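# Move three gears from furnace tray onto table, upright

## Task

Remove all three gears from the furnace tray and set each one standing on the table next to the tray with its smaller end facing upward, then release them so neither gripper is holding anything.

## Robot and tools

Robot: two arms, left_arm and right_arm, each ending in a parallel two-finger gripper. Things may occasionally tug a held part or nudge a loose one. Nothing may leave the table, and the arms must never strike or squeeze each other hard.

Frame: all reported positions use one scene frame. Origin sits on the table surface midway between the arms, +z is up, +x reaches out over the table, and left_arm is on the +y side. The arm names do not correspond to image sides. Printed hand positions can be a bit wrong, worse when the arm is stretched out.

Gripper axes: fingers extend along the gripper's own +z and close along its own y. end_effector_position is the point between the pads, roughly 1 cm short of the fingertips.

Tools:

execute_actions, argument actions: a list holding at most one item, or empty. An empty list only reports the current state. An item with rows and optional steps (1 to 15, default 15) is an action; each step lasts 1/30 s, row k drives step k, and the final row is reused if steps outnumber rows. An item with only steps (up to 300) is a wait counted from the previous result, so time spent before the call counts too. Optional pictures (true/false) controls whether images come back; by default they do. A rejected call moves nothing.

A row is always 14 numbers in [-1, 1]: left_arm dx, dy, dz, rx, ry, rz, opening, then right_arm in the same seven slots. Both arms must be filled even when one is idle. dx..rz are an offset, expressed in that gripper's own axes, from the gripper's pose in the most recent result that showed it (before any such result in the scene, and for later calls within one reply, from where it is when the action begins). Every row is relative to that same base, not to the row before. Scale: 1.0 equals 0.6 m of travel or 180 degrees; rx, ry, rz form a single rotation vector. Opening is absolute, not an offset: +1 fully open (0.094 m), -1 closed. All-zero offsets are not idle: they pull the arm back to the base pose.

move, arguments target and speed. target is one 14-number row laid out and measured exactly as above (offsets in each gripper's frame from the last shown pose; opening absolute). speed is the top path speed in m/s, 0.002 to 0.5, default 0.25; rotation is capped at twice that in rad/s. Both grippers travel straight lines that finish together, lasting 0.5 to 10 s; if longer is needed they halt at 10 s short of the goal. Rotations take the shorter direction. Paths ignore obstacles and the other arm. Grippers lag, wander, and may overshoot speed, notably near full arm extension. Faster contact hits harder, and aiming past a contact presses harder. The opening is applied at the start. The result adds a move: line with the ending (done, off_target, moving, held, fault) and active limits, plus each gripper's distance to its goal. If only one arm is named, the other finished fine. held as the ending means a check stopped that arm's last step; limits=paced means the sent pose was clipped; limits=held means some steps were blocked en route, after which the arm may jump much faster than speed.

wait, argument seconds (0 to 10): lets time pass without new commands.

zoom_image, arguments camera (cam_high, cam_left_wrist, cam_right_wrist) and region [x0, y0, x1, y1] in image pixels from the top-left, no larger than 504 by 504. Gives a closer look at that camera's latest image.

finished_scene, argument scene (1 or 2): closes that scene irreversibly and grades it; the goal must hold afterwards. Sending a reply with no tool call ends everything.

Results: a state line left_arm: ... | right_arm: ... with each gripper's end_effector_position (m) and end_effector_quat_wxyz. grip_measured gives finger opening on the same -1..1 scale (the last Joint positions entry gives it in metres); readings may be off by about 1 mm, consistently per gripper. A pose unreachable line means the clearance check altered or blocked that arm's command; HELD marks steps where a row was not fully sent. Hand target shows where the controller is currently driving each gripper. FAULT lines mean an arm stopped. MOTOR HOT appears from 85 °C; at 100 °C an OVER-TEMPERATURE FAULT makes that arm drop everything and fall until cooled, so avoid holding loads for long stretches.

Control behaviour: each step the command is limited to 70 mm and 16 degrees from the measured pose, then damped inverse kinematics tracks it, favouring position over orientation. Long targets need several actions; after an action the arm continues only to its last clipped pose. Arms tend to finish a centimetre or so low and can drift lower with repeated zero offsets; to keep an arm still, send in the first call of a reply the offset returning it to the desired pose (raising it if it still sags) and zeros afterwards, always with the wanted opening. Elbows stop just shy of straight. Joint ranges (rad): waist -2.880 to 2.880, shoulder 0 to 3.142, elbow 0 to 3.019, wrist pitch -1.693 to 1.571, wrist yaw -1.571 to 1.571, wrist roll -2.094 to 2.094.

Gripping: to hold, command an opening below grip_measured; about 0.03 under gives a firm hold, less gives a lighter one. Pad force tops out near 50 to 62 N, lower for parts under about 2 mm thick, with a brief spike on first contact. The simulation keeps running between calls, and fingers still in motion keep moving.

Cameras: cam_high (fixed overhead, 504x504) and fisheye cam_left_wrist and cam_right_wrist (504x504), with calibration given per scene; pictures list any cameras whose numbers changed.

Avoid: dropping or knocking gears off the table, fast impacts, pushing hard into the tray or table, collisions between arms, and overheating while carrying.

Each tool is called after "Emit:" as name(argument=value, ...), one argument or row to a line, values as JSON.

## Session

Emit:
execute_actions(
  actions=[],
)

Scene clock: 0.00 s of 6000.00 s.
left_arm: end_effector_position=(+0.4059, +0.0094, +0.3118) grip_measured=+1.000 end_effector_quat_wxyz=(+0.063, +0.376, +0.921, +0.076) | right_arm: end_effector_position=(+0.8179, -0.5909, +0.3543) grip_measured=+1.000 end_effector_quat_wxyz=(+0.608, +0.381, +0.535, -0.447)
Joint positions: left_arm=[-0.62   1.596  1.719 -1.606 -0.177  0.15   0.094] | right_arm=[-0.265  2.324  2.187  0.442  1.093 -0.289  0.094]
Joint velocities: left_arm=[-0.015 -0.005  0.002  0.002 -0.022  0.051  0.   ] | right_arm=[-0.005 -0.005 -0.007  0.002 -0.066 -0.037  0.   ]
Hand target (left_arm): +0.410, +0.006, +0.327; +0.082, +0.374, +0.921, +0.071
Hand target (right_arm): +0.813, -0.590, +0.386; +0.623, +0.390, +0.516, -0.439

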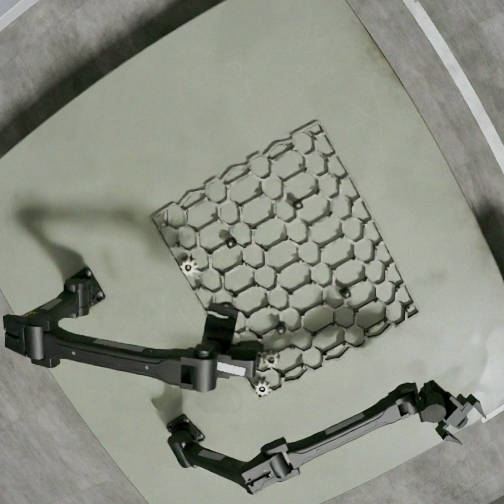

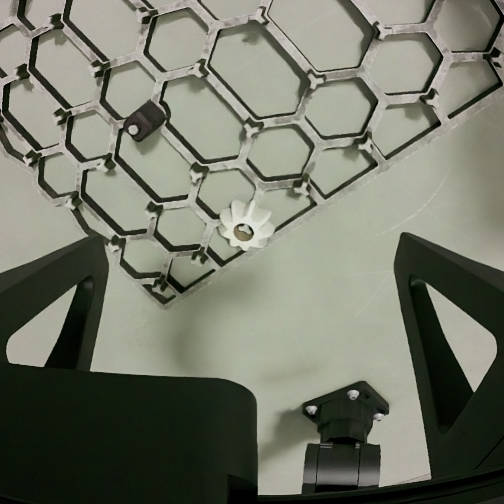

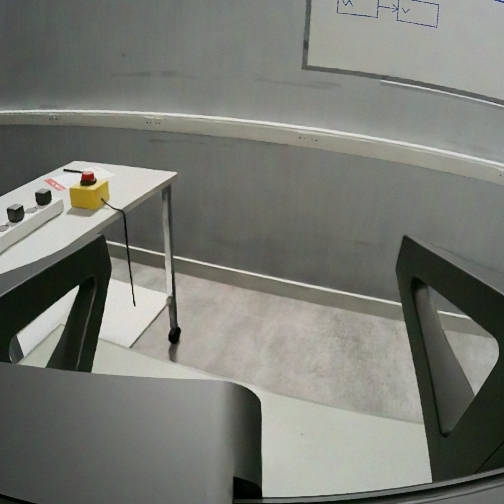

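Emit:
zoom_image(
  camera="cam_high",
  region=[150, 230, 330, 410],
)

Emit:
zoom_image(
  camera="cam_left_wrist",
  region=[180, 160, 320, 300],
)

Region (150, 230, 330, 410) of cam_high's 504x504 image, scaled by 2.800, with more detail than that image has.

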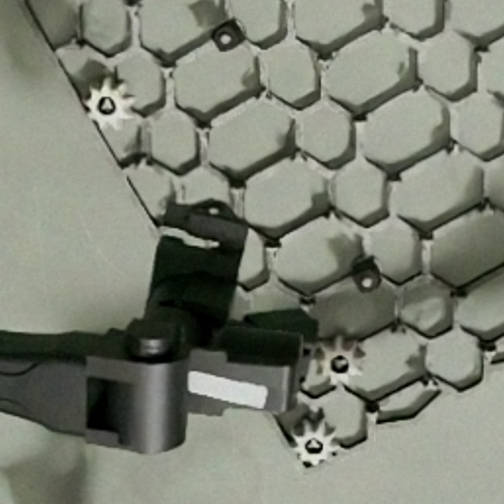

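Region (180, 160, 320, 300) of cam_left_wrist's 504x504 image, scaled by 3.600, with more detail than that image has.

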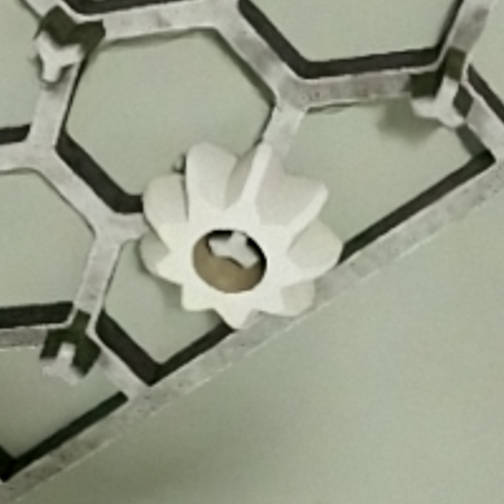

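Emit:
move(
  target=[0.263,0.05,0.269,0.06,0.019,0,1,0.198,-0.609,-0.752,-0.339,0.461,-0.289,1],
)

Scene clock: 38.40 s of 6000.00 s.
left_arm: end_effector_position=(+0.3345, +0.1558, +0.1451) grip_measured=+1.000 end_effector_quat_wxyz=(-0.017, +0.380, +0.925, +0.004) | right_arm: end_effector_position=(+0.3345, -0.3049, +0.1691) grip_measured=+1.000 end_effector_quat_wxyz=(-0.008, +0.006, +1.000, -0.007)
Joint positions: left_arm=[-0.334  1.383  1.051 -1.273 -0.01   0.433  0.094] | right_arm=[-0.076  1.274  1.016 -1.328  0.012  0.059  0.094]
Joint velocities: left_arm=[-0.005 -0.024  0.002 -0.007  0.051  0.022  0.   ] | right_arm=[-0.005 -0.005 -0.012 -0.012 -0.066 -0.007  0.   ]
Hand target (left_arm): +0.342, +0.159, +0.153; +0.002, +0.378, +0.926, +0.004
Hand target (right_arm): +0.333, -0.302, +0.178; -0.000, -0.004, +1.000, -0.005
Off the commanded pose (left_arm): 0.009 m, 2 deg.
Off the commanded pose (right_arm): 0.014 m, 1 deg.
After step 90, 31.00 s passed at rest.
move: off_target (right_arm)
camera_calibration (this result's frames):
cam_left_wrist: T_world_to_cam=[[-0.701599, -0.712566, 0.00270461, 0.342711], [-0.562173, 0.555845, 0.612371, 0.0139955], [-0.437858, 0.428118, -0.790566, 0.315836], [0, 0, 0, 1]] pos_world=[0.386605, 0.101209, 0.240192]
cam_right_wrist: T_world_to_cam=[[0.0016348, -0.999942, 0.0106105, -0.305609], [-0.797303, 0.00510093, 0.603557, 0.172922], [-0.603577, -0.00944651, -0.797249, 0.460129], [0, 0, 0, 1]] pos_world=[0.416094, -0.302127, 0.265712]

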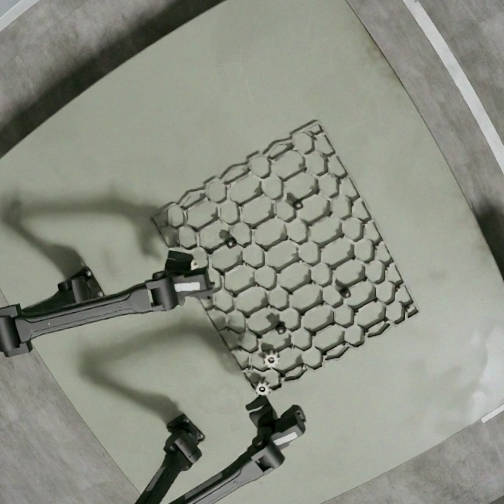

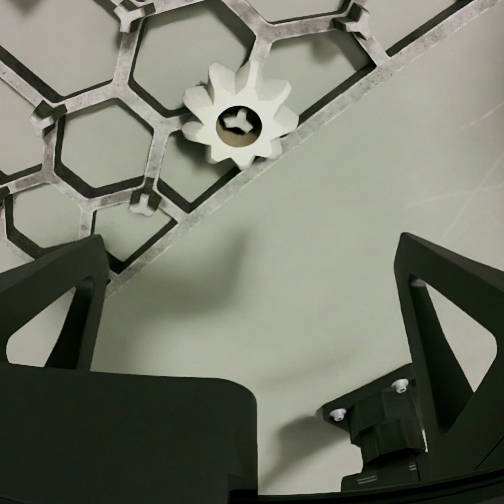

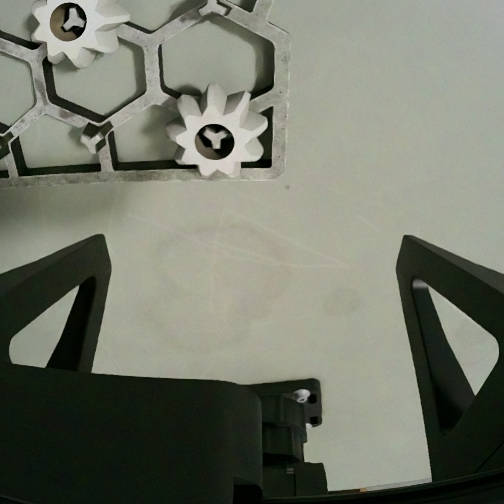

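Emit:
move(
  target=[-0.004,0.01,0.135,0,0,0,0.55,0.018,0.037,0.175,0,0,0,0.55],
  speed=0.15,
)

Scene clock: 55.03 s of 6000.00 s.
left_arm: end_effector_position=(+0.3291, +0.1577, +0.0612) grip_measured=+0.551 end_effector_quat_wxyz=(-0.029, +0.383, +0.923, +0.004) | right_arm: end_effector_position=(+0.3168, -0.2866, +0.0617) grip_measured=+0.552 end_effector_quat_wxyz=(-0.018, +0.003, +1.000, -0.008)
Joint positions: left_arm=[-0.334  1.487  0.915 -1.055 -0.01   0.44   0.073] | right_arm=[-0.017  1.373  0.798 -1.033  0.012  0.113  0.073]
Joint velocities: left_arm=[ 0.005  0.005 -0.007 -0.007  0.037  0.081 -0.   ] | right_arm=[-0.015 -0.005  0.017  0.002  0.022  0.037  0.001]
Hand target (left_arm): +0.338, +0.161, +0.063; -0.017, +0.380, +0.925, +0.005
Hand target (right_arm): +0.323, -0.283, +0.064; -0.008, +0.006, +1.000, -0.006
Off the commanded pose (left_arm): 0.010 m, 1 deg.
Off the commanded pose (right_arm): 0.007 m, 1 deg.
After step 90, 12.53 s passed at rest.
move: done
camera_calibration (this result's frames):
cam_left_wrist: T_world_to_cam=[[-0.70657, -0.707527, 0.0128225, 0.340746], [-0.544459, 0.555118, 0.628816, 0.054526], [-0.452022, 0.437321, -0.777449, 0.248666], [0, 0, 0, 1]] pos_world=[0.382851, 0.102072, 0.154669]
cam_right_wrist: T_world_to_cam=[[0.00725316, -0.999881, 0.0135914, -0.288099], [-0.784296, 0.00274354, 0.620381, 0.217786], [-0.620344, -0.0151594, -0.784183, 0.366837], [0, 0, 0, 1]] pos_world=[0.400464, -0.283101, 0.156472]

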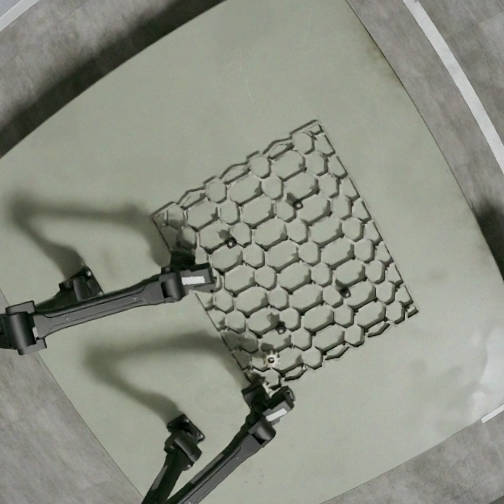

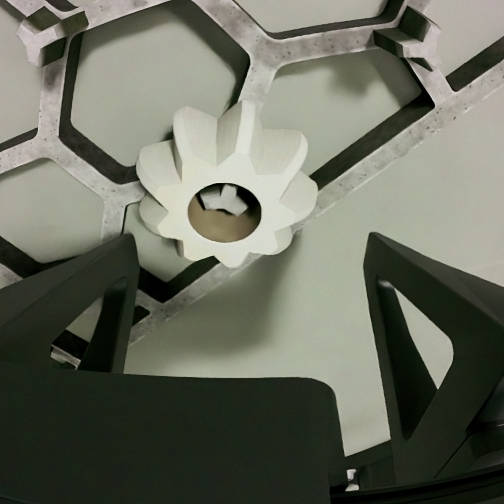

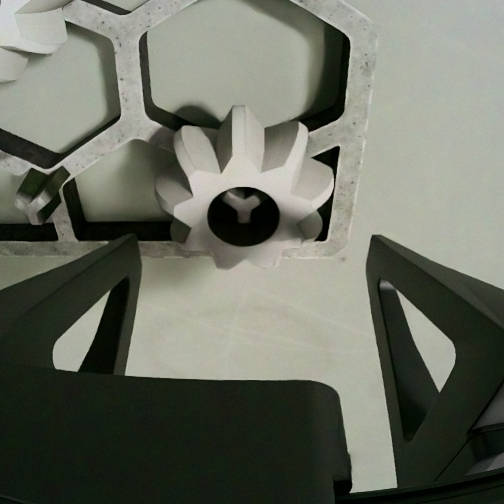

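Emit:
move(
  target=[-0.014,0.02,0.02,-0.005,-0.025,0,0.55,-0.022,0.007,0.02,-0.005,-0.018,0,0.55],
  speed=0.05,
)

Scene clock: 71.47 s of 6000.00 s.
left_arm: end_effector_position=(+0.3360, +0.1575, +0.0484) grip_measured=+0.551 end_effector_quat_wxyz=(+0.002, +0.387, +0.922, -0.003) | right_arm: end_effector_position=(+0.3262, -0.2845, +0.0508) grip_measured=+0.552 end_effector_quat_wxyz=(+0.006, +0.005, +1.000, -0.002)
Joint positions: left_arm=[-0.321  1.487  0.876 -0.956  0.006  0.461  0.073] | right_arm=[-0.017  1.385  0.776 -0.95   0.006  0.115  0.073]
Joint velocities: left_arm=[-0.005 -0.015 -0.002 -0.002  0.022  0.066  0.   ] | right_arm=[ 0.005  0.005  0.002  0.022 -0.022 -0.022 -0.001]
Hand target (left_arm): +0.343, +0.161, +0.049; +0.011, +0.384, +0.923, -0.003
Hand target (right_arm): +0.330, -0.283, +0.049; +0.010, +0.004, +1.000, -0.000
Off the commanded pose (left_arm): 0.008 m, 1 deg.
Off the commanded pose (right_arm): 0.004 m, 1 deg.
After step 90, 12.37 s passed at rest.
move: done
camera_calibration (this result's frames):
cam_left_wrist: T_world_to_cam=[[-0.712285, -0.701889, 0.00114335, 0.347236], [-0.57141, 0.580818, 0.579777, 0.0738305], [-0.407604, 0.412314, -0.814774, 0.232815], [0, 0, 0, 1]] pos_world=[0.384415, 0.104847, 0.146489]
cam_right_wrist: T_world_to_cam=[[0.00487397, -0.999986, 0.00223273, -0.284586], [-0.813539, -0.00266686, 0.581504, 0.241818], [-0.58149, -0.00465065, -0.81354, 0.355934], [0, 0, 0, 1]] pos_world=[0.405087, -0.282282, 0.149583]

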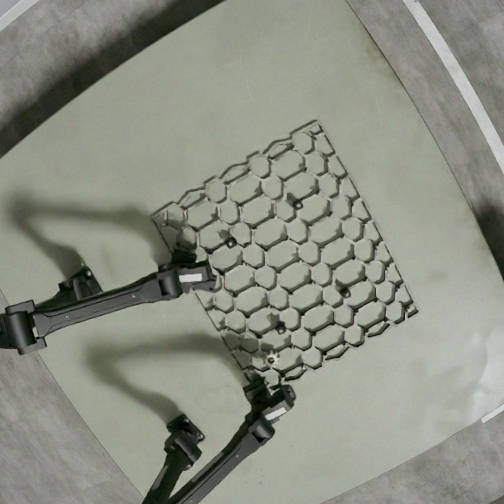

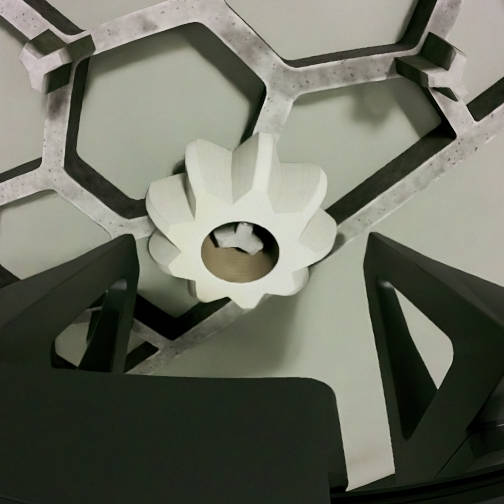

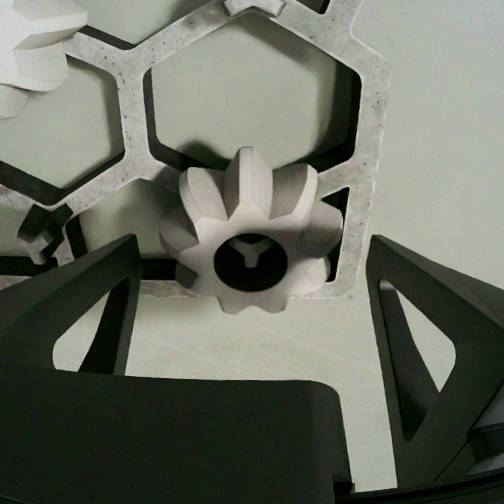

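Emit:
move(
  target=[-0.013,0.011,0.026,0,0,0,0.55,-0.008,0,0.03,0,0,0,0.55],
  speed=0.03,
)

Scene clock: 88.93 s of 6000.00 s.
left_arm: end_effector_position=(+0.3386, +0.1566, +0.0334) grip_measured=+0.551 end_effector_quat_wxyz=(-0.006, +0.388, +0.922, -0.003) | right_arm: end_effector_position=(+0.3274, -0.2844, +0.0339) grip_measured=+0.552 end_effector_quat_wxyz=(+0.001, +0.005, +1.000, -0.003)
Joint positions: left_arm=[-0.321  1.53   0.876 -0.929  0.006  0.462  0.073] | right_arm=[-0.017  1.427  0.763 -0.906  0.006  0.115  0.073]
Joint velocities: left_arm=[-0.005  0.015  0.017 -0.007  0.007 -0.007  0.001] | right_arm=[-0.015 -0.005 -0.002  0.007  0.051  0.022 -0.001]
Hand target (left_arm): +0.346, +0.157, +0.033; +0.002, +0.387, +0.922, -0.003
Hand target (right_arm): +0.331, -0.284, +0.033; +0.006, +0.005, +1.000, -0.002
Off the commanded pose (left_arm): 0.008 m, 1 deg.
Off the commanded pose (right_arm): 0.004 m, 1 deg.
After step 90, 13.60 s passed at rest.
move: done
camera_calibration (this result's frames):
cam_left_wrist: T_world_to_cam=[[-0.713017, -0.701098, 0.00824811, 0.348352], [-0.561885, 0.578395, 0.591392, 0.0813133], [-0.419395, 0.417038, -0.806342, 0.224958], [0, 0, 0, 1]] pos_world=[0.388416, 0.103382, 0.130431]
cam_right_wrist: T_world_to_cam=[[0.00490339, -0.999983, 0.00330651, -0.284471], [-0.807316, -0.0020074, 0.590115, 0.250468], [-0.590098, -0.00556296, -0.807312, 0.34527], [0, 0, 0, 1]] pos_world=[0.407345, -0.282043, 0.131876]

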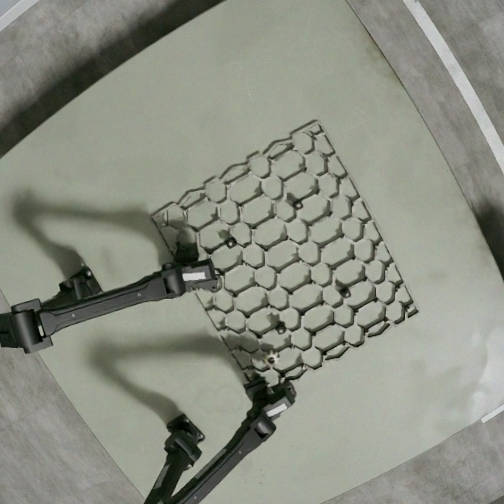

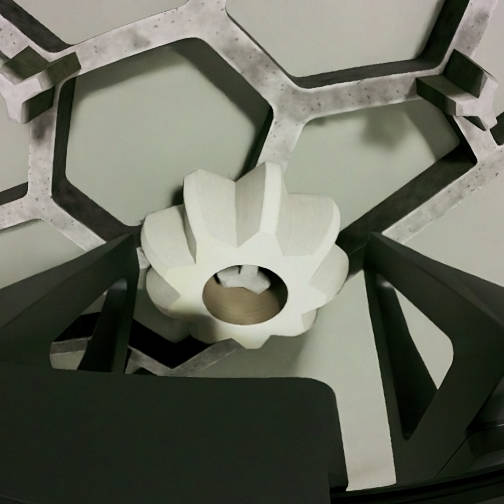

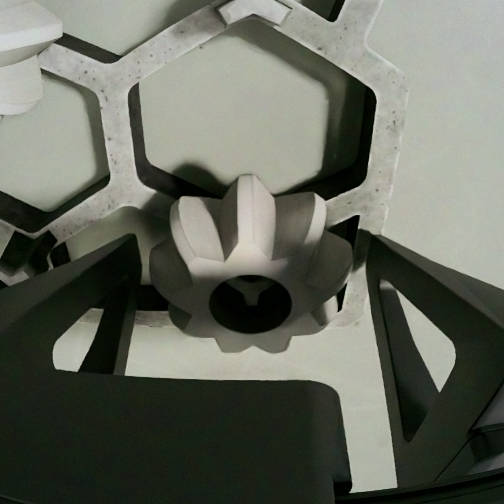

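Emit:
move(
  target=[-0.012,0.014,0.011,0,0.005,0,0.55,-0.005,0,0.011,0,0,0,0.55],
  speed=0.02,
)

Scene clock: 95.90 s of 6000.00 s.
left_arm: end_effector_position=(+0.3417, +0.1572, +0.0324) grip_measured=+0.551 end_effector_quat_wxyz=(-0.007, +0.388, +0.922, +0.001) | right_arm: end_effector_position=(+0.3275, -0.2844, +0.0316) grip_measured=+0.552 end_effector_quat_wxyz=(-0.001, +0.005, +1.000, -0.003)
Joint positions: left_arm=[-0.321  1.539  0.884 -0.929 -0.003  0.462  0.073] | right_arm=[-0.017  1.434  0.763 -0.903  0.006  0.115  0.073]
Joint velocities: left_arm=[ 0.005 -0.005 -0.007  0.007 -0.022 -0.051 -0.001] | right_arm=[ 0.005  0.005  0.017 -0.002 -0.022  0.007 -0.   ]
Hand target (left_arm): +0.349, +0.158, +0.026; -0.013, +0.388, +0.922, -0.000
Hand target (right_arm): +0.330, -0.284, +0.028; +0.001, +0.005, +1.000, -0.003
Off the commanded pose (left_arm): 0.010 m, 1 deg.
Off the commanded pose (right_arm): 0.005 m, 0 deg.
After step 90, 3.10 s passed at rest.
move: done
camera_calibration (this result's frames):
cam_left_wrist: T_world_to_cam=[[-0.713108, -0.701054, 0.000722128, 0.351262], [-0.562742, 0.573031, 0.595783, 0.0842886], [-0.41809, 0.424451, -0.803145, 0.223537], [0, 0, 0, 1]] pos_world=[0.391379, 0.103073, 0.129062]
cam_right_wrist: T_world_to_cam=[[0.00491666, -0.999981, 0.00368992, -0.284466], [-0.805072, -0.00176953, 0.593174, 0.251156], [-0.593157, -0.00588708, -0.805066, 0.344349], [0, 0, 0, 1]] pos_world=[0.40785, -0.281989, 0.129294]

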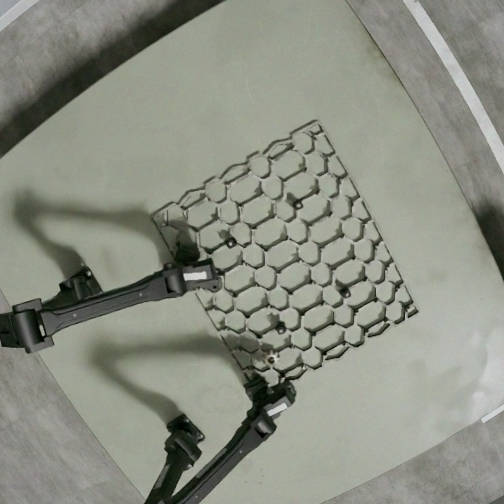

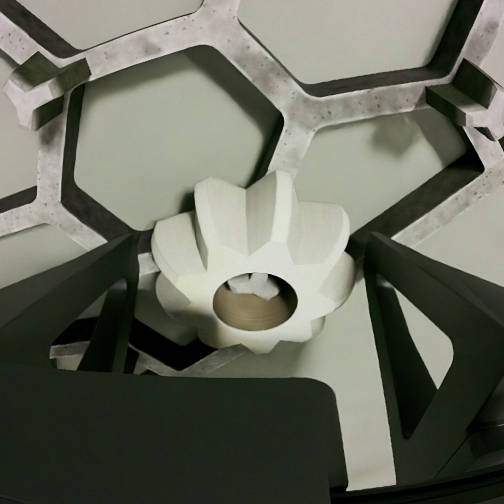

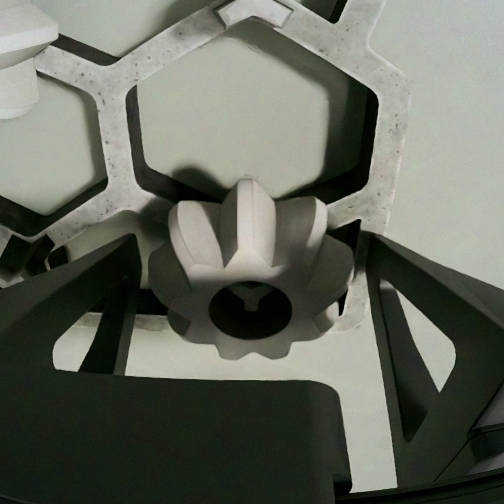

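Emit:
execute_actions(
  actions=[
    {"rows":[[0,0,-0.002,0,0,0,0.45,0,0,-0.002,0,0,0,0.45],[0,0,-0.002,0,0,0,0.4,0,0,-0.002,0,0,0,0.4],[0,0,-0.002,0,0,0,0.35,0,0,-0.002,0,0,0,0.35],[0,0,-0.002,0,0,0,0.3,0,0,-0.002,0,0,0,0.3],[0,0,-0.002,0,0,0,0.27,0,0,-0.002,0,0,0,0.27],[0,0,-0.002,0,0,0,0.24,0,0,-0.002,0,0,0,0.24],[0,0,-0.002,0,0,0,0.22,0,0,-0.002,0,0,0,0.22],[0,0,-0.002,0,0,0,0.2,0,0,-0.002,0,0,0,0.2]],"steps":15},
  ],
  pictures=false,
)

Emit:
wait(
  seconds=0.5,
)

Scene clock: 104.13 s of 6000.00 s.
left_arm: end_effector_position=(+0.3419, +0.1573, +0.0328) grip_measured=+0.211 end_effector_quat_wxyz=(-0.006, +0.388, +0.922, +0.002) | right_arm: end_effector_position=(+0.3275, -0.2845, +0.0316) grip_measured=+0.213 end_effector_quat_wxyz=(-0.001, +0.005, +1.000, -0.003)
Joint positions: left_arm=[-0.321  1.538  0.884 -0.929 -0.004  0.462  0.057] | right_arm=[-0.017  1.434  0.763 -0.903  0.006  0.115  0.057]
Joint velocities: left_arm=[-0.005 -0.024 -0.012 -0.002 -0.037  0.037  0.   ] | right_arm=[-0.015 -0.005 -0.002 -0.007  0.081 -0.081  0.   ]
Hand target (left_arm): +0.342, +0.157, +0.034; -0.007, +0.388, +0.922, +0.001
Hand target (right_arm): +0.328, -0.284, +0.033; -0.001, +0.005, +1.000, -0.003
Off the commanded pose (left_arm): 0.001 m, 0 deg.
Off the commanded pose (right_arm): 0.001 m, 0 deg.
Steps of this call (steps 1 to 90: nothing new was sent; then 4.73 s passed at rest; steps 91 to 105: all 15 steps of this action). Readings (end_effector_position):
91: left_arm (+0.3419, +0.1575, +0.0327) | right_arm (+0.3275, -0.2845, +0.0316)
92: left_arm (+0.3420, +0.1576, +0.0328) | right_arm (+0.3275, -0.2845, +0.0316)
94: left_arm (+0.3420, +0.1576, +0.0328) | right_arm (+0.3275, -0.2845, +0.0316)
98: left_arm (+0.3419, +0.1573, +0.0328) | right_arm (+0.3275, -0.2845, +0.0316)
105: the state above

Scene clock: 104.63 s of 6000.00 s.
left_arm: end_effector_position=(+0.3419, +0.1573, +0.0328) grip_measured=+0.211 end_effector_quat_wxyz=(-0.006, +0.388, +0.922, +0.002) | right_arm: end_effector_position=(+0.3275, -0.2845, +0.0316) grip_measured=+0.213 end_effector_quat_wxyz=(-0.001, +0.005, +1.000, -0.003)
Joint positions: left_arm=[-0.321  1.538  0.884 -0.929 -0.004  0.462  0.057] | right_arm=[-0.017  1.434  0.763 -0.903  0.006  0.115  0.057]
Joint velocities: left_arm=[ 0.005  0.005  0.002  0.012 -0.037 -0.022 -0.001] | right_arm=[-0.005 -0.015 -0.002 -0.017  0.037 -0.037 -0.001]
Hand target (left_arm): +0.342, +0.157, +0.034; -0.007, +0.388, +0.922, +0.001
Hand target (right_arm): +0.328, -0.284, +0.033; -0.001, +0.005, +1.000, -0.003
Off the commanded pose (left_arm): 0.001 m, 0 deg.
Off the commanded pose (right_arm): 0.001 m, 0 deg.
Steps of this call (steps 1 to 15: nothing new was sent). Readings (end_effector_position):
1: left_arm (+0.3419, +0.1573, +0.0328) | right_arm (+0.3275, -0.2845, +0.0316)
2: left_arm (+0.3419, +0.1573, +0.0328) | right_arm (+0.3275, -0.2845, +0.0316)
4: left_arm (+0.3419, +0.1573, +0.0328) | right_arm (+0.3275, -0.2845, +0.0316)
8: left_arm (+0.3419, +0.1573, +0.0328) | right_arm (+0.3275, -0.2845, +0.0316)
15: the state above
camera_calibration (this result's frames):
cam_left_wrist: T_world_to_cam=[[-0.713118, -0.701043, -0.000811301, 0.35154], [-0.5636, 0.572619, 0.595367, 0.0844283], [-0.416914, 0.425024, -0.803453, 0.22339], [0, 0, 0, 1]] pos_world=[0.391408, 0.103153, 0.129503]
cam_right_wrist: T_world_to_cam=[[0.00491766, -0.99998, 0.00406946, -0.284543], [-0.805096, -0.00154546, 0.593143, 0.251234], [-0.593124, -0.00619318, -0.805087, 0.344256], [0, 0, 0, 1]] pos_world=[0.407853, -0.282017, 0.129296]

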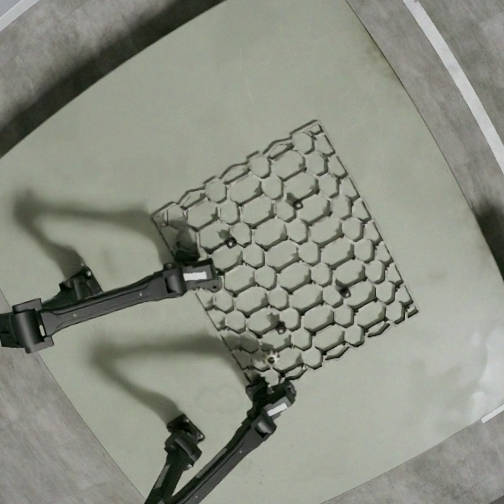

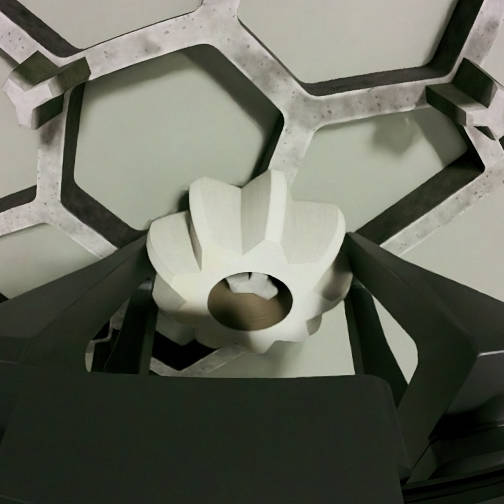

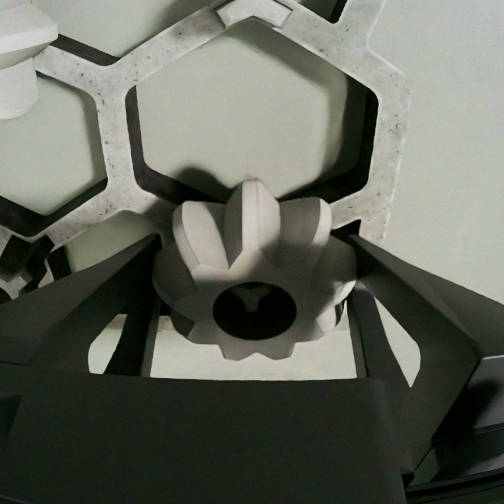

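Emit:
execute_actions(
  actions=[
    {"rows":[[0,0,0,0,0,0,0.17,0,0,0,0,0,0,0.17]],"steps":10},
  ],
  pictures=false,
)

Emit:
move(
  target=[0,0,-0.09,0,0,0,0.17,0,0,-0.09,0,0,0,0.17],
  speed=0.03,
)

Scene clock: 109.73 s of 6000.00 s.
left_arm: end_effector_position=(+0.3419, +0.1573, +0.0328) grip_measured=+0.192 end_effector_quat_wxyz=(-0.006, +0.388, +0.922, +0.002) | right_arm: end_effector_position=(+0.3275, -0.2845, +0.0316) grip_measured=+0.197 end_effector_quat_wxyz=(-0.001, +0.005, +1.000, -0.003)
Joint positions: left_arm=[-0.321  1.538  0.884 -0.929 -0.004  0.462  0.056] | right_arm=[-0.017  1.434  0.763 -0.903  0.006  0.115  0.056]
Joint velocities: left_arm=[-0.005  0.005  0.002  0.002 -0.022 -0.007 -0.001] | right_arm=[-0.005 -0.005  0.002 -0.007 -0.022 -0.022  0.   ]
Hand target (left_arm): +0.342, +0.157, +0.033; -0.006, +0.388, +0.922, +0.002
Hand target (right_arm): +0.328, -0.284, +0.032; -0.001, +0.005, +1.000, -0.003
Off the commanded pose (left_arm): 0.000 m, 0 deg.
Off the commanded pose (right_arm): 0.000 m, 0 deg.
Steps of this call (steps 1 to 90: nothing new was sent; then 1.77 s passed at rest; steps 91 to 100: all 10 steps of this action). Readings (end_effector_position):
91: left_arm (+0.3419, +0.1573, +0.0328) | right_arm (+0.3275, -0.2845, +0.0316)
92: left_arm (+0.3419, +0.1573, +0.0328) | right_arm (+0.3275, -0.2845, +0.0316)
94: left_arm (+0.3419, +0.1573, +0.0328) | right_arm (+0.3275, -0.2845, +0.0316)
98: left_arm (+0.3419, +0.1573, +0.0328) | right_arm (+0.3275, -0.2845, +0.0316)
100: the state above

Scene clock: 112.07 s of 6000.00 s.
left_arm: end_effector_position=(+0.3212, +0.1641, +0.0613) grip_measured=+0.192 end_effector_quat_wxyz=(-0.038, +0.387, +0.921, -0.001) | right_arm: end_effector_position=(+0.3041, -0.2865, +0.0595) grip_measured=+0.197 end_effector_quat_wxyz=(-0.036, +0.004, +0.999, -0.006)
Joint positions: left_arm=[-0.321  1.476  0.902 -1.073 -0.002  0.462  0.056] | right_arm=[-0.017  1.367  0.784 -1.061  0.004  0.115  0.056]
Joint velocities: left_arm=[-0.024 -0.015 -0.012 -0.017  0.051  0.037 -0.001] | right_arm=[-0.015 -0.005  0.022  0.007 -0.037  0.022  0.   ]
Hand target (left_arm): +0.342, +0.157, +0.087; -0.006, +0.388, +0.922, +0.002
Hand target (right_arm): +0.326, -0.285, +0.085; -0.001, +0.005, +1.000, -0.003
Off the commanded pose (left_arm): 0.034 m, 4 deg.
Off the commanded pose (right_arm): 0.035 m, 4 deg.
move: off_target (left_arm, right_arm)
camera_calibration (this result's frames):
cam_left_wrist: T_world_to_cam=[[-0.712173, -0.701385, 0.0294975, 0.33944], [-0.526031, 0.561003, 0.639192, 0.0391201], [-0.464868, 0.439699, -0.768481, 0.245575], [0, 0, 0, 1]] pos_world=[0.376479, 0.108153, 0.153702]
cam_right_wrist: T_world_to_cam=[[0.00525493, -0.99995, 0.00845809, -0.286916], [-0.761585, 0.00147937, 0.648063, 0.200214], [-0.648044, -0.00984708, -0.76154, 0.365864], [0, 0, 0, 1]] pos_world=[0.391084, -0.283596, 0.151295]

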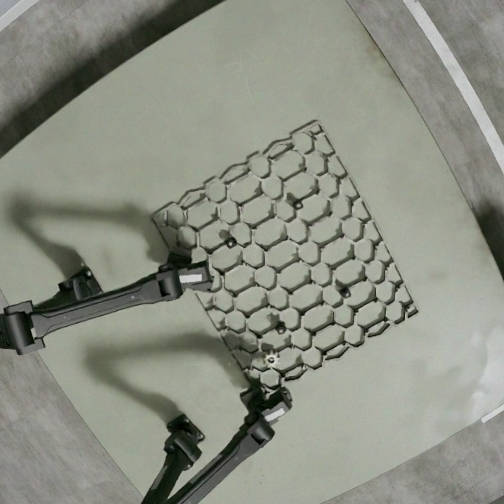

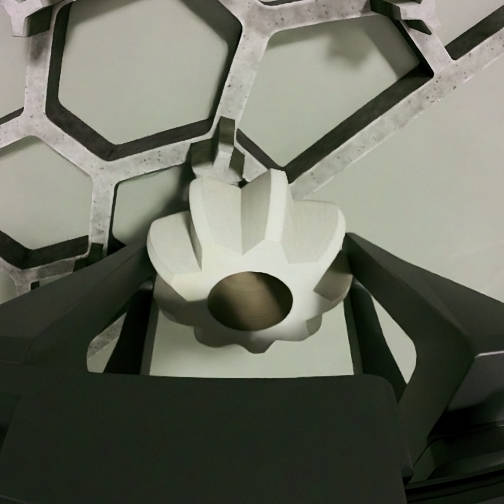

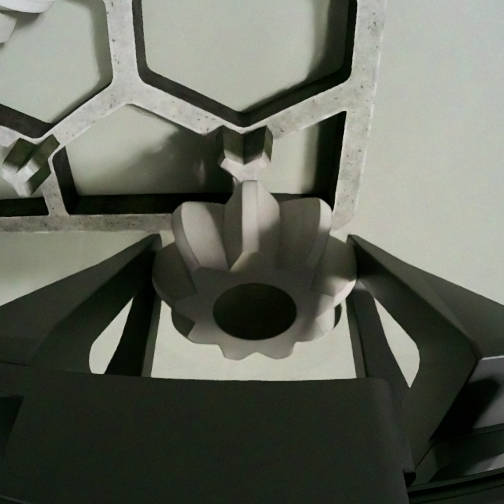

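Emit:
move(
  target=[0.13,-0.105,-0.02,-0.012,-0.03,0,0.17,0.13,-0.07,-0.02,0,-0.032,0,0.17],
  speed=0.08,
)

Scene clock: 121.40 s of 6000.00 s.
left_arm: end_effector_position=(+0.2201, +0.1794, +0.0754) grip_measured=+0.192 end_effector_quat_wxyz=(+0.005, +0.385, +0.923, -0.002) | right_arm: end_effector_position=(+0.2222, -0.3254, +0.0689) grip_measured=+0.197 end_effector_quat_wxyz=(+0.004, +0.008, +1.000, -0.006)
Joint positions: left_arm=[-0.39   1.114  0.626 -1.072  0.005  0.388  0.056] | right_arm=[-0.142  1.04   0.559 -1.082  0.012 -0.004  0.056]
Joint velocities: left_arm=[-0.015  0.005 -0.002  0.007  0.022 -0.095 -0.001] | right_arm=[-0.015 -0.005  0.007 -0.002 -0.022 -0.037 -0.001]
Hand target (left_arm): +0.222, +0.174, +0.084; +0.012, +0.388, +0.922, -0.003
Hand target (right_arm): +0.226, -0.328, +0.077; +0.013, +0.005, +1.000, -0.007
Off the commanded pose (left_arm): 0.007 m, 1 deg.
Off the commanded pose (right_arm): 0.010 m, 1 deg.
After step 90, 4.77 s passed at rest.
move: done
camera_calibration (this result's frames):
cam_left_wrist: T_world_to_cam=[[-0.708788, -0.705418, -0.00221173, 0.280111], [-0.578106, 0.579066, 0.57487, -0.0185905], [-0.404243, 0.40874, -0.818241, 0.198751], [0, 0, 0, 1]] pos_world=[0.268136, 0.127123, 0.173933]
cam_right_wrist: T_world_to_cam=[[-0.0012725, -0.999949, 0.0100358, -0.324146], [-0.810869, 0.00690499, 0.585187, 0.148881], [-0.585226, -0.00739306, -0.810836, 0.309754], [0, 0, 0, 1]] pos_world=[0.301587, -0.322867, 0.167289]

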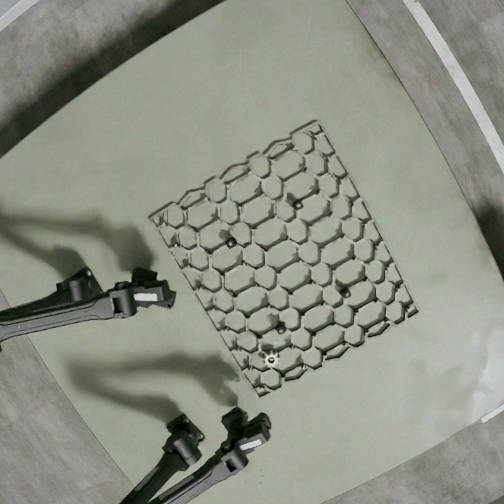

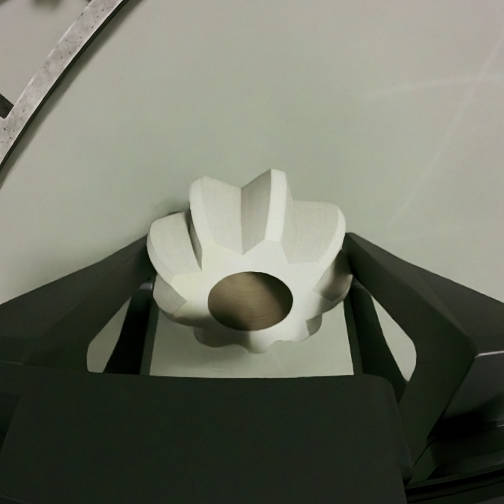

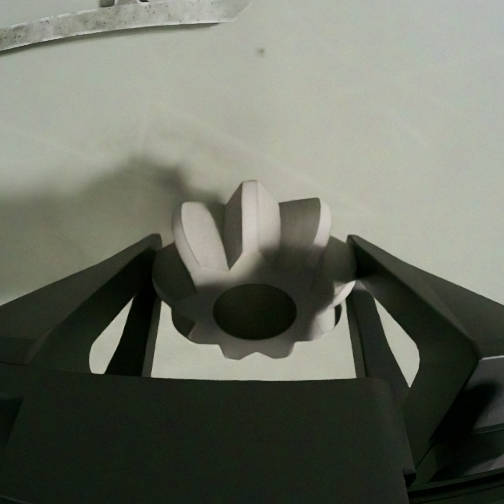

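Descend to about z=0.02.

Emit:
move(
  target=[0,0,0.088,0,0.004,0,0.17,0,0,0.077,0,0.004,0,0.17],
  speed=0.03,
)

Scene clock: 126.40 s of 6000.00 s.
left_arm: end_effector_position=(+0.2115, +0.1834, +0.0182) grip_measured=+0.192 end_effector_quat_wxyz=(-0.015, +0.384, +0.923, -0.001) | right_arm: end_effector_position=(+0.2149, -0.3253, +0.0198) grip_measured=+0.197 end_effector_quat_wxyz=(-0.014, +0.006, +1.000, -0.006)
Joint positions: left_arm=[-0.39   1.237  0.535 -0.899  0.002  0.385  0.056] | right_arm=[-0.142  1.154  0.479 -0.924  0.012 -0.008  0.056]
Joint velocities: left_arm=[ 0.005 -0.005  0.012  0.017 -0.037  0.007  0.001] | right_arm=[-0.005 -0.005 -0.002  0.017  0.081  0.022 -0.   ]
Hand target (left_arm): +0.220, +0.179, +0.022; -0.000, +0.385, +0.923, -0.000
Hand target (right_arm): +0.223, -0.326, +0.023; -0.002, +0.008, +1.000, -0.006
Off the commanded pose (left_arm): 0.011 m, 2 deg.
Off the commanded pose (right_arm): 0.008 m, 1 deg.
move: off_target (left_arm)
camera_calibration (this result's frames):
cam_left_wrist: T_world_to_cam=[[-0.707027, -0.707102, 0.01094, 0.276476], [-0.557758, 0.567075, 0.606078, 0.00430706], [-0.434763, 0.422412, -0.79533, 0.15031], [0, 0, 0, 1]] pos_world=[0.263228, 0.129562, 0.113911]
cam_right_wrist: T_world_to_cam=[[0.00250382, -0.999954, 0.00928528, -0.324318], [-0.789599, 0.00372071, 0.613612, 0.165483], [-0.613618, -0.00886803, -0.789553, 0.270925], [0, 0, 0, 1]] pos_world=[0.297722, -0.322517, 0.115379]

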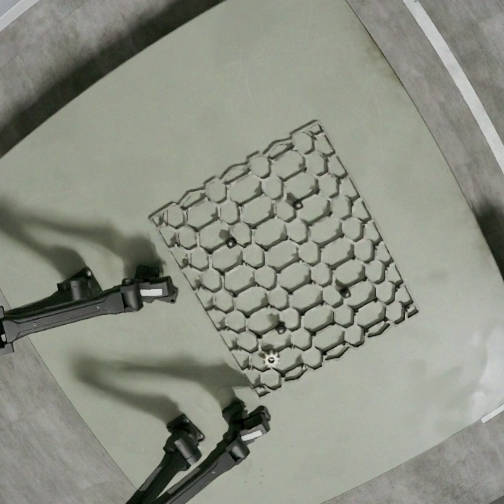

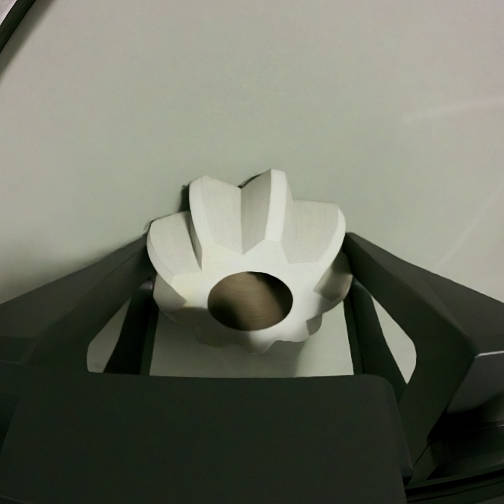

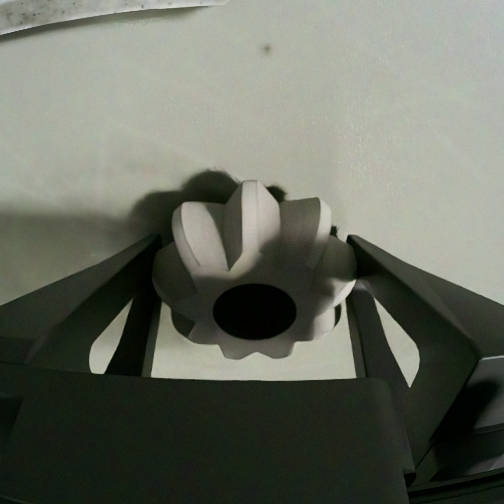

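Emit:
move(
  target=[-0.006,0.006,0.014,-0.004,-0.014,0,0.17,-0.008,0,0.017,0,-0.014,0,0.17],
  speed=0.01,
)

Scene clock: 135.17 s of 6000.00 s.
left_arm: end_effector_position=(+0.2128, +0.1832, +0.0158) grip_measured=+0.192 end_effector_quat_wxyz=(-0.000, +0.384, +0.923, -0.000) | right_arm: end_effector_position=(+0.2145, -0.3250, +0.0135) grip_measured=+0.197 end_effector_quat_wxyz=(-0.005, +0.006, +1.000, -0.005)
Joint positions: left_arm=[-0.39   1.224  0.517 -0.864  0.001  0.385  0.056] | right_arm=[-0.142  1.154  0.458 -0.884  0.011 -0.008  0.056]
Joint velocities: left_arm=[-0.005 -0.005 -0.027 -0.002  0.007 -0.066  0.001] | right_arm=[-0.005 -0.005 -0.017  0.002 -0.022  0.007  0.   ]
Hand target (left_arm): +0.216, +0.184, +0.010; +0.008, +0.384, +0.923, -0.003
Hand target (right_arm): +0.219, -0.325, +0.010; +0.008, +0.006, +1.000, -0.006
Off the commanded pose (left_arm): 0.007 m, 1 deg.
Off the commanded pose (right_arm): 0.006 m, 1 deg.
After step 90, 3.27 s passed at rest.
move: done
camera_calibration (this result's frames):
cam_left_wrist: T_world_to_cam=[[-0.707173, -0.707038, -0.00158995, 0.277417], [-0.574397, 0.573193, 0.584395, 0.00936882], [-0.412278, 0.414182, -0.811468, 0.145966], [0, 0, 0, 1]] pos_world=[0.261742, 0.130317, 0.113413]
cam_right_wrist: T_world_to_cam=[[0.00231222, -0.999964, 0.00817018, -0.323935], [-0.800946, 0.00303986, 0.598729, 0.17147], [-0.598732, -0.00792827, -0.80091, 0.262902], [0, 0, 0, 1]] pos_world=[0.295495, -0.32236, 0.110543]

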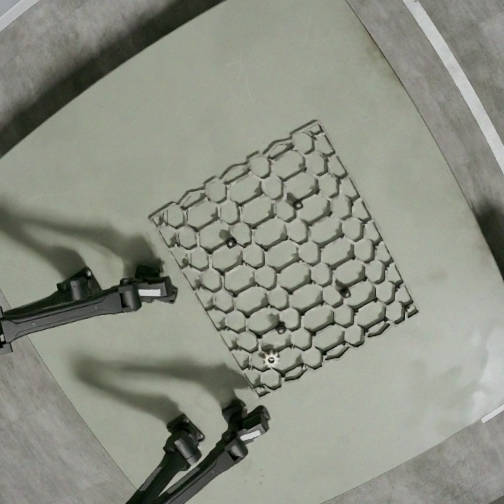

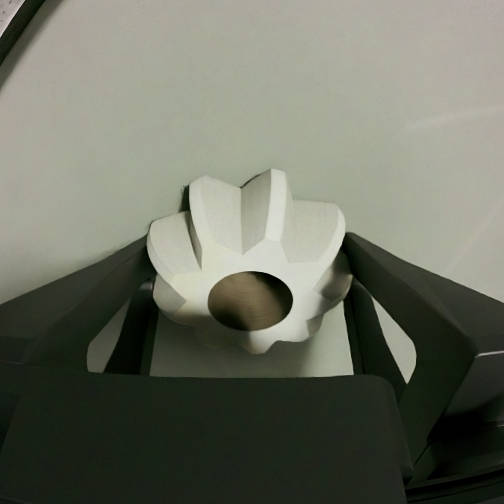

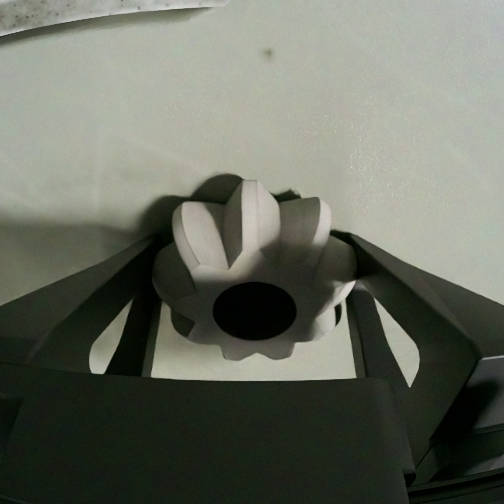

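Emit:
execute_actions(
  actions=[
    {"rows":[[0,0,0.004,0,0,0,0.17,0,0,0.012,0,0,0,0.17]],"steps":15},
  ],
  pictures=false,
)

Emit:
execute_actions(
  actions=[
    {"rows":[[0,0,0,0,0,0,0.3,0,0,0,0,0,0,0.3],[0,0,0,0,0,0,0.55,0,0,0,0,0,0,0.55]],"steps":15},
  ],
  pictures=false,
)

Emit:
move(
  target=[0,0.0,-0.13,0,0,0,0.55,-0.01,0,-0.13,0,0,0,0.55],
  speed=0.1,
)

Scene clock: 145.40 s of 6000.00 s.
left_arm: end_effector_position=(+0.2129, +0.1833, +0.0159) grip_measured=+0.192 end_effector_quat_wxyz=(+0.000, +0.384, +0.923, -0.000) | right_arm: end_effector_position=(+0.2145, -0.3250, +0.0135) grip_measured=+0.197 end_effector_quat_wxyz=(-0.005, +0.006, +1.000, -0.005)
Joint positions: left_arm=[-0.39   1.224  0.517 -0.864  0.     0.385  0.056] | right_arm=[-0.142  1.154  0.458 -0.884  0.011 -0.008  0.056]
Joint velocities: left_arm=[ 0.005  0.005 -0.007  0.007  0.037 -0.022  0.001] | right_arm=[-0.005  0.015  0.022 -0.007 -0.051  0.022 -0.001]
Hand target (left_arm): +0.213, +0.183, +0.013; +0.000, +0.384, +0.923, -0.000
Hand target (right_arm): +0.214, -0.325, +0.007; -0.005, +0.006, +1.000, -0.005
Off the commanded pose (left_arm): 0.003 m, 0 deg.
Off the commanded pose (right_arm): 0.007 m, 0 deg.
Steps of this call (steps 1 to 90: nothing new was sent; then 6.73 s passed at rest; steps 91 to 105: all 15 steps of this action). Readings (end_effector_position):
91: left_arm (+0.2129, +0.1833, +0.0158) | right_arm (+0.2145, -0.3250, +0.0135)
92: left_arm (+0.2129, +0.1833, +0.0159) | right_arm (+0.2145, -0.3250, +0.0135)
94: left_arm (+0.2129, +0.1833, +0.0159) | right_arm (+0.2145, -0.3250, +0.0135)
98: left_arm (+0.2129, +0.1833, +0.0159) | right_arm (+0.2145, -0.3250, +0.0135)
105: the state above

Scene clock: 145.90 s of 6000.00 s.
left_arm: end_effector_position=(+0.2130, +0.1832, +0.0162) grip_measured=+0.548 end_effector_quat_wxyz=(+0.001, +0.384, +0.923, -0.000) | right_arm: end_effector_position=(+0.2145, -0.3250, +0.0136) grip_measured=+0.548 end_effector_quat_wxyz=(-0.004, +0.006, +1.000, -0.005)
Joint positions: left_arm=[-0.39   1.222  0.517 -0.864  0.     0.385  0.073] | right_arm=[-0.142  1.153  0.458 -0.884  0.011 -0.008  0.073]
Joint velocities: left_arm=[-0.024  0.005  0.002  0.017 -0.022  0.022  0.   ] | right_arm=[-0.024 -0.005  0.007 -0.007 -0.051  0.007 -0.   ]
Hand target (left_arm): +0.213, +0.183, +0.016; +0.000, +0.384, +0.923, -0.000
Hand target (right_arm): +0.214, -0.325, +0.013; -0.005, +0.006, +1.000, -0.005
Off the commanded pose (left_arm): 0.000 m, 0 deg.
Off the commanded pose (right_arm): 0.000 m, 0 deg.
Steps of this call (steps 1 to 15: all 15 steps of this action). Readings (end_effector_position):
1: left_arm (+0.2129, +0.1832, +0.0161) | right_arm (+0.2145, -0.3250, +0.0136)
2: left_arm (+0.2129, +0.1832, +0.0161) | right_arm (+0.2145, -0.3250, +0.0136)
4: left_arm (+0.2130, +0.1832, +0.0162) | right_arm (+0.2145, -0.3250, +0.0136)
8: left_arm (+0.2130, +0.1832, +0.0162) | right_arm (+0.2145, -0.3250, +0.0136)
15: the state above

Scene clock: 147.27 s of 6000.00 s.
left_arm: end_effector_position=(+0.1990, +0.1891, +0.0782) grip_measured=+0.549 end_effector_quat_wxyz=(-0.017, +0.384, +0.923, -0.000) | right_arm: end_effector_position=(+0.2046, -0.3248, +0.0744) grip_measured=+0.548 end_effector_quat_wxyz=(-0.025, +0.006, +1.000, -0.005)
Joint positions: left_arm=[-0.39   1.069  0.604 -1.139  0.     0.385  0.073] | right_arm=[-0.142  1.019  0.562 -1.164  0.011 -0.008  0.073]
Joint velocities: left_arm=[-0.005  0.005 -0.012  0.007 -0.037  0.037 -0.   ] | right_arm=[-0.005 -0.015 -0.007 -0.017 -0.007 -0.007 -0.   ]
Hand target (left_arm): +0.213, +0.183, +0.095; +0.001, +0.384, +0.923, -0.000
Hand target (right_arm): +0.220, -0.325, +0.091; -0.004, +0.006, +1.000, -0.005
Off the commanded pose (left_arm): 0.022 m, 2 deg.
Off the commanded pose (right_arm): 0.024 m, 2 deg.
move: off_target (left_arm, right_arm)
camera_calibration (this result's frames):
cam_left_wrist: T_world_to_cam=[[-0.707043, -0.707093, 0.0104537, 0.271024], [-0.556259, 0.565226, 0.609177, -0.042484], [-0.436653, 0.424899, -0.792966, 0.189917], [0, 0, 0, 1]] pos_world=[0.250921, 0.134957, 0.173645]
cam_right_wrist: T_world_to_cam=[[0.00263014, -0.99997, 0.00726341, -0.324217], [-0.775611, 0.00254482, 0.631206, 0.119331], [-0.631206, -0.00729374, -0.775581, 0.310799], [0, 0, 0, 1]] pos_world=[0.289585, -0.322244, 0.168083]

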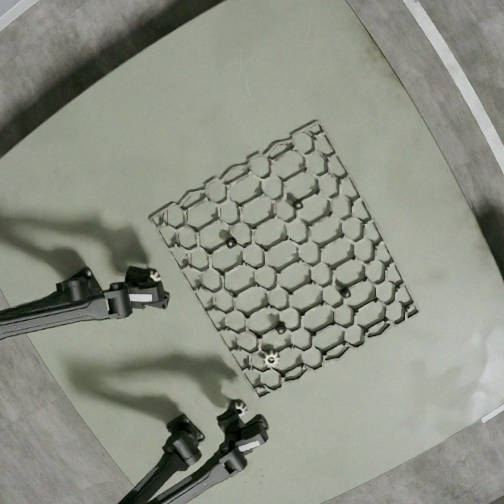

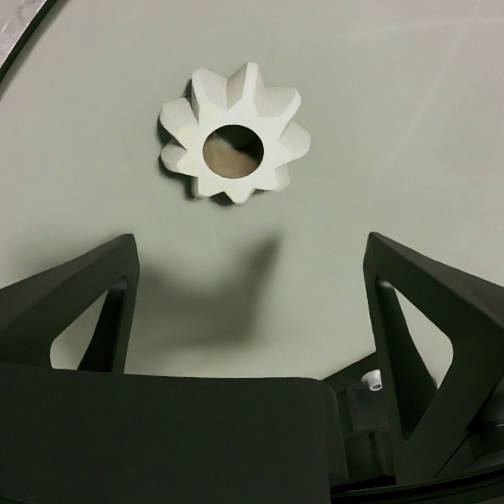

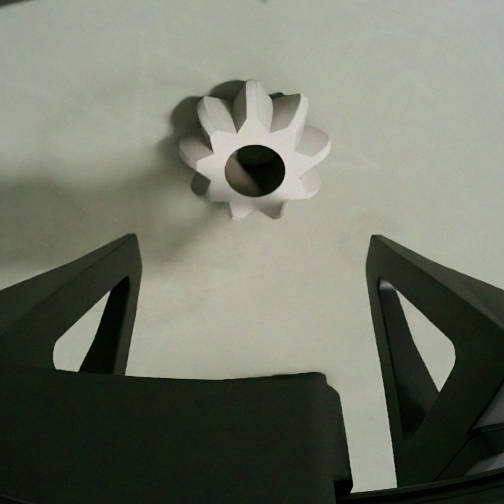

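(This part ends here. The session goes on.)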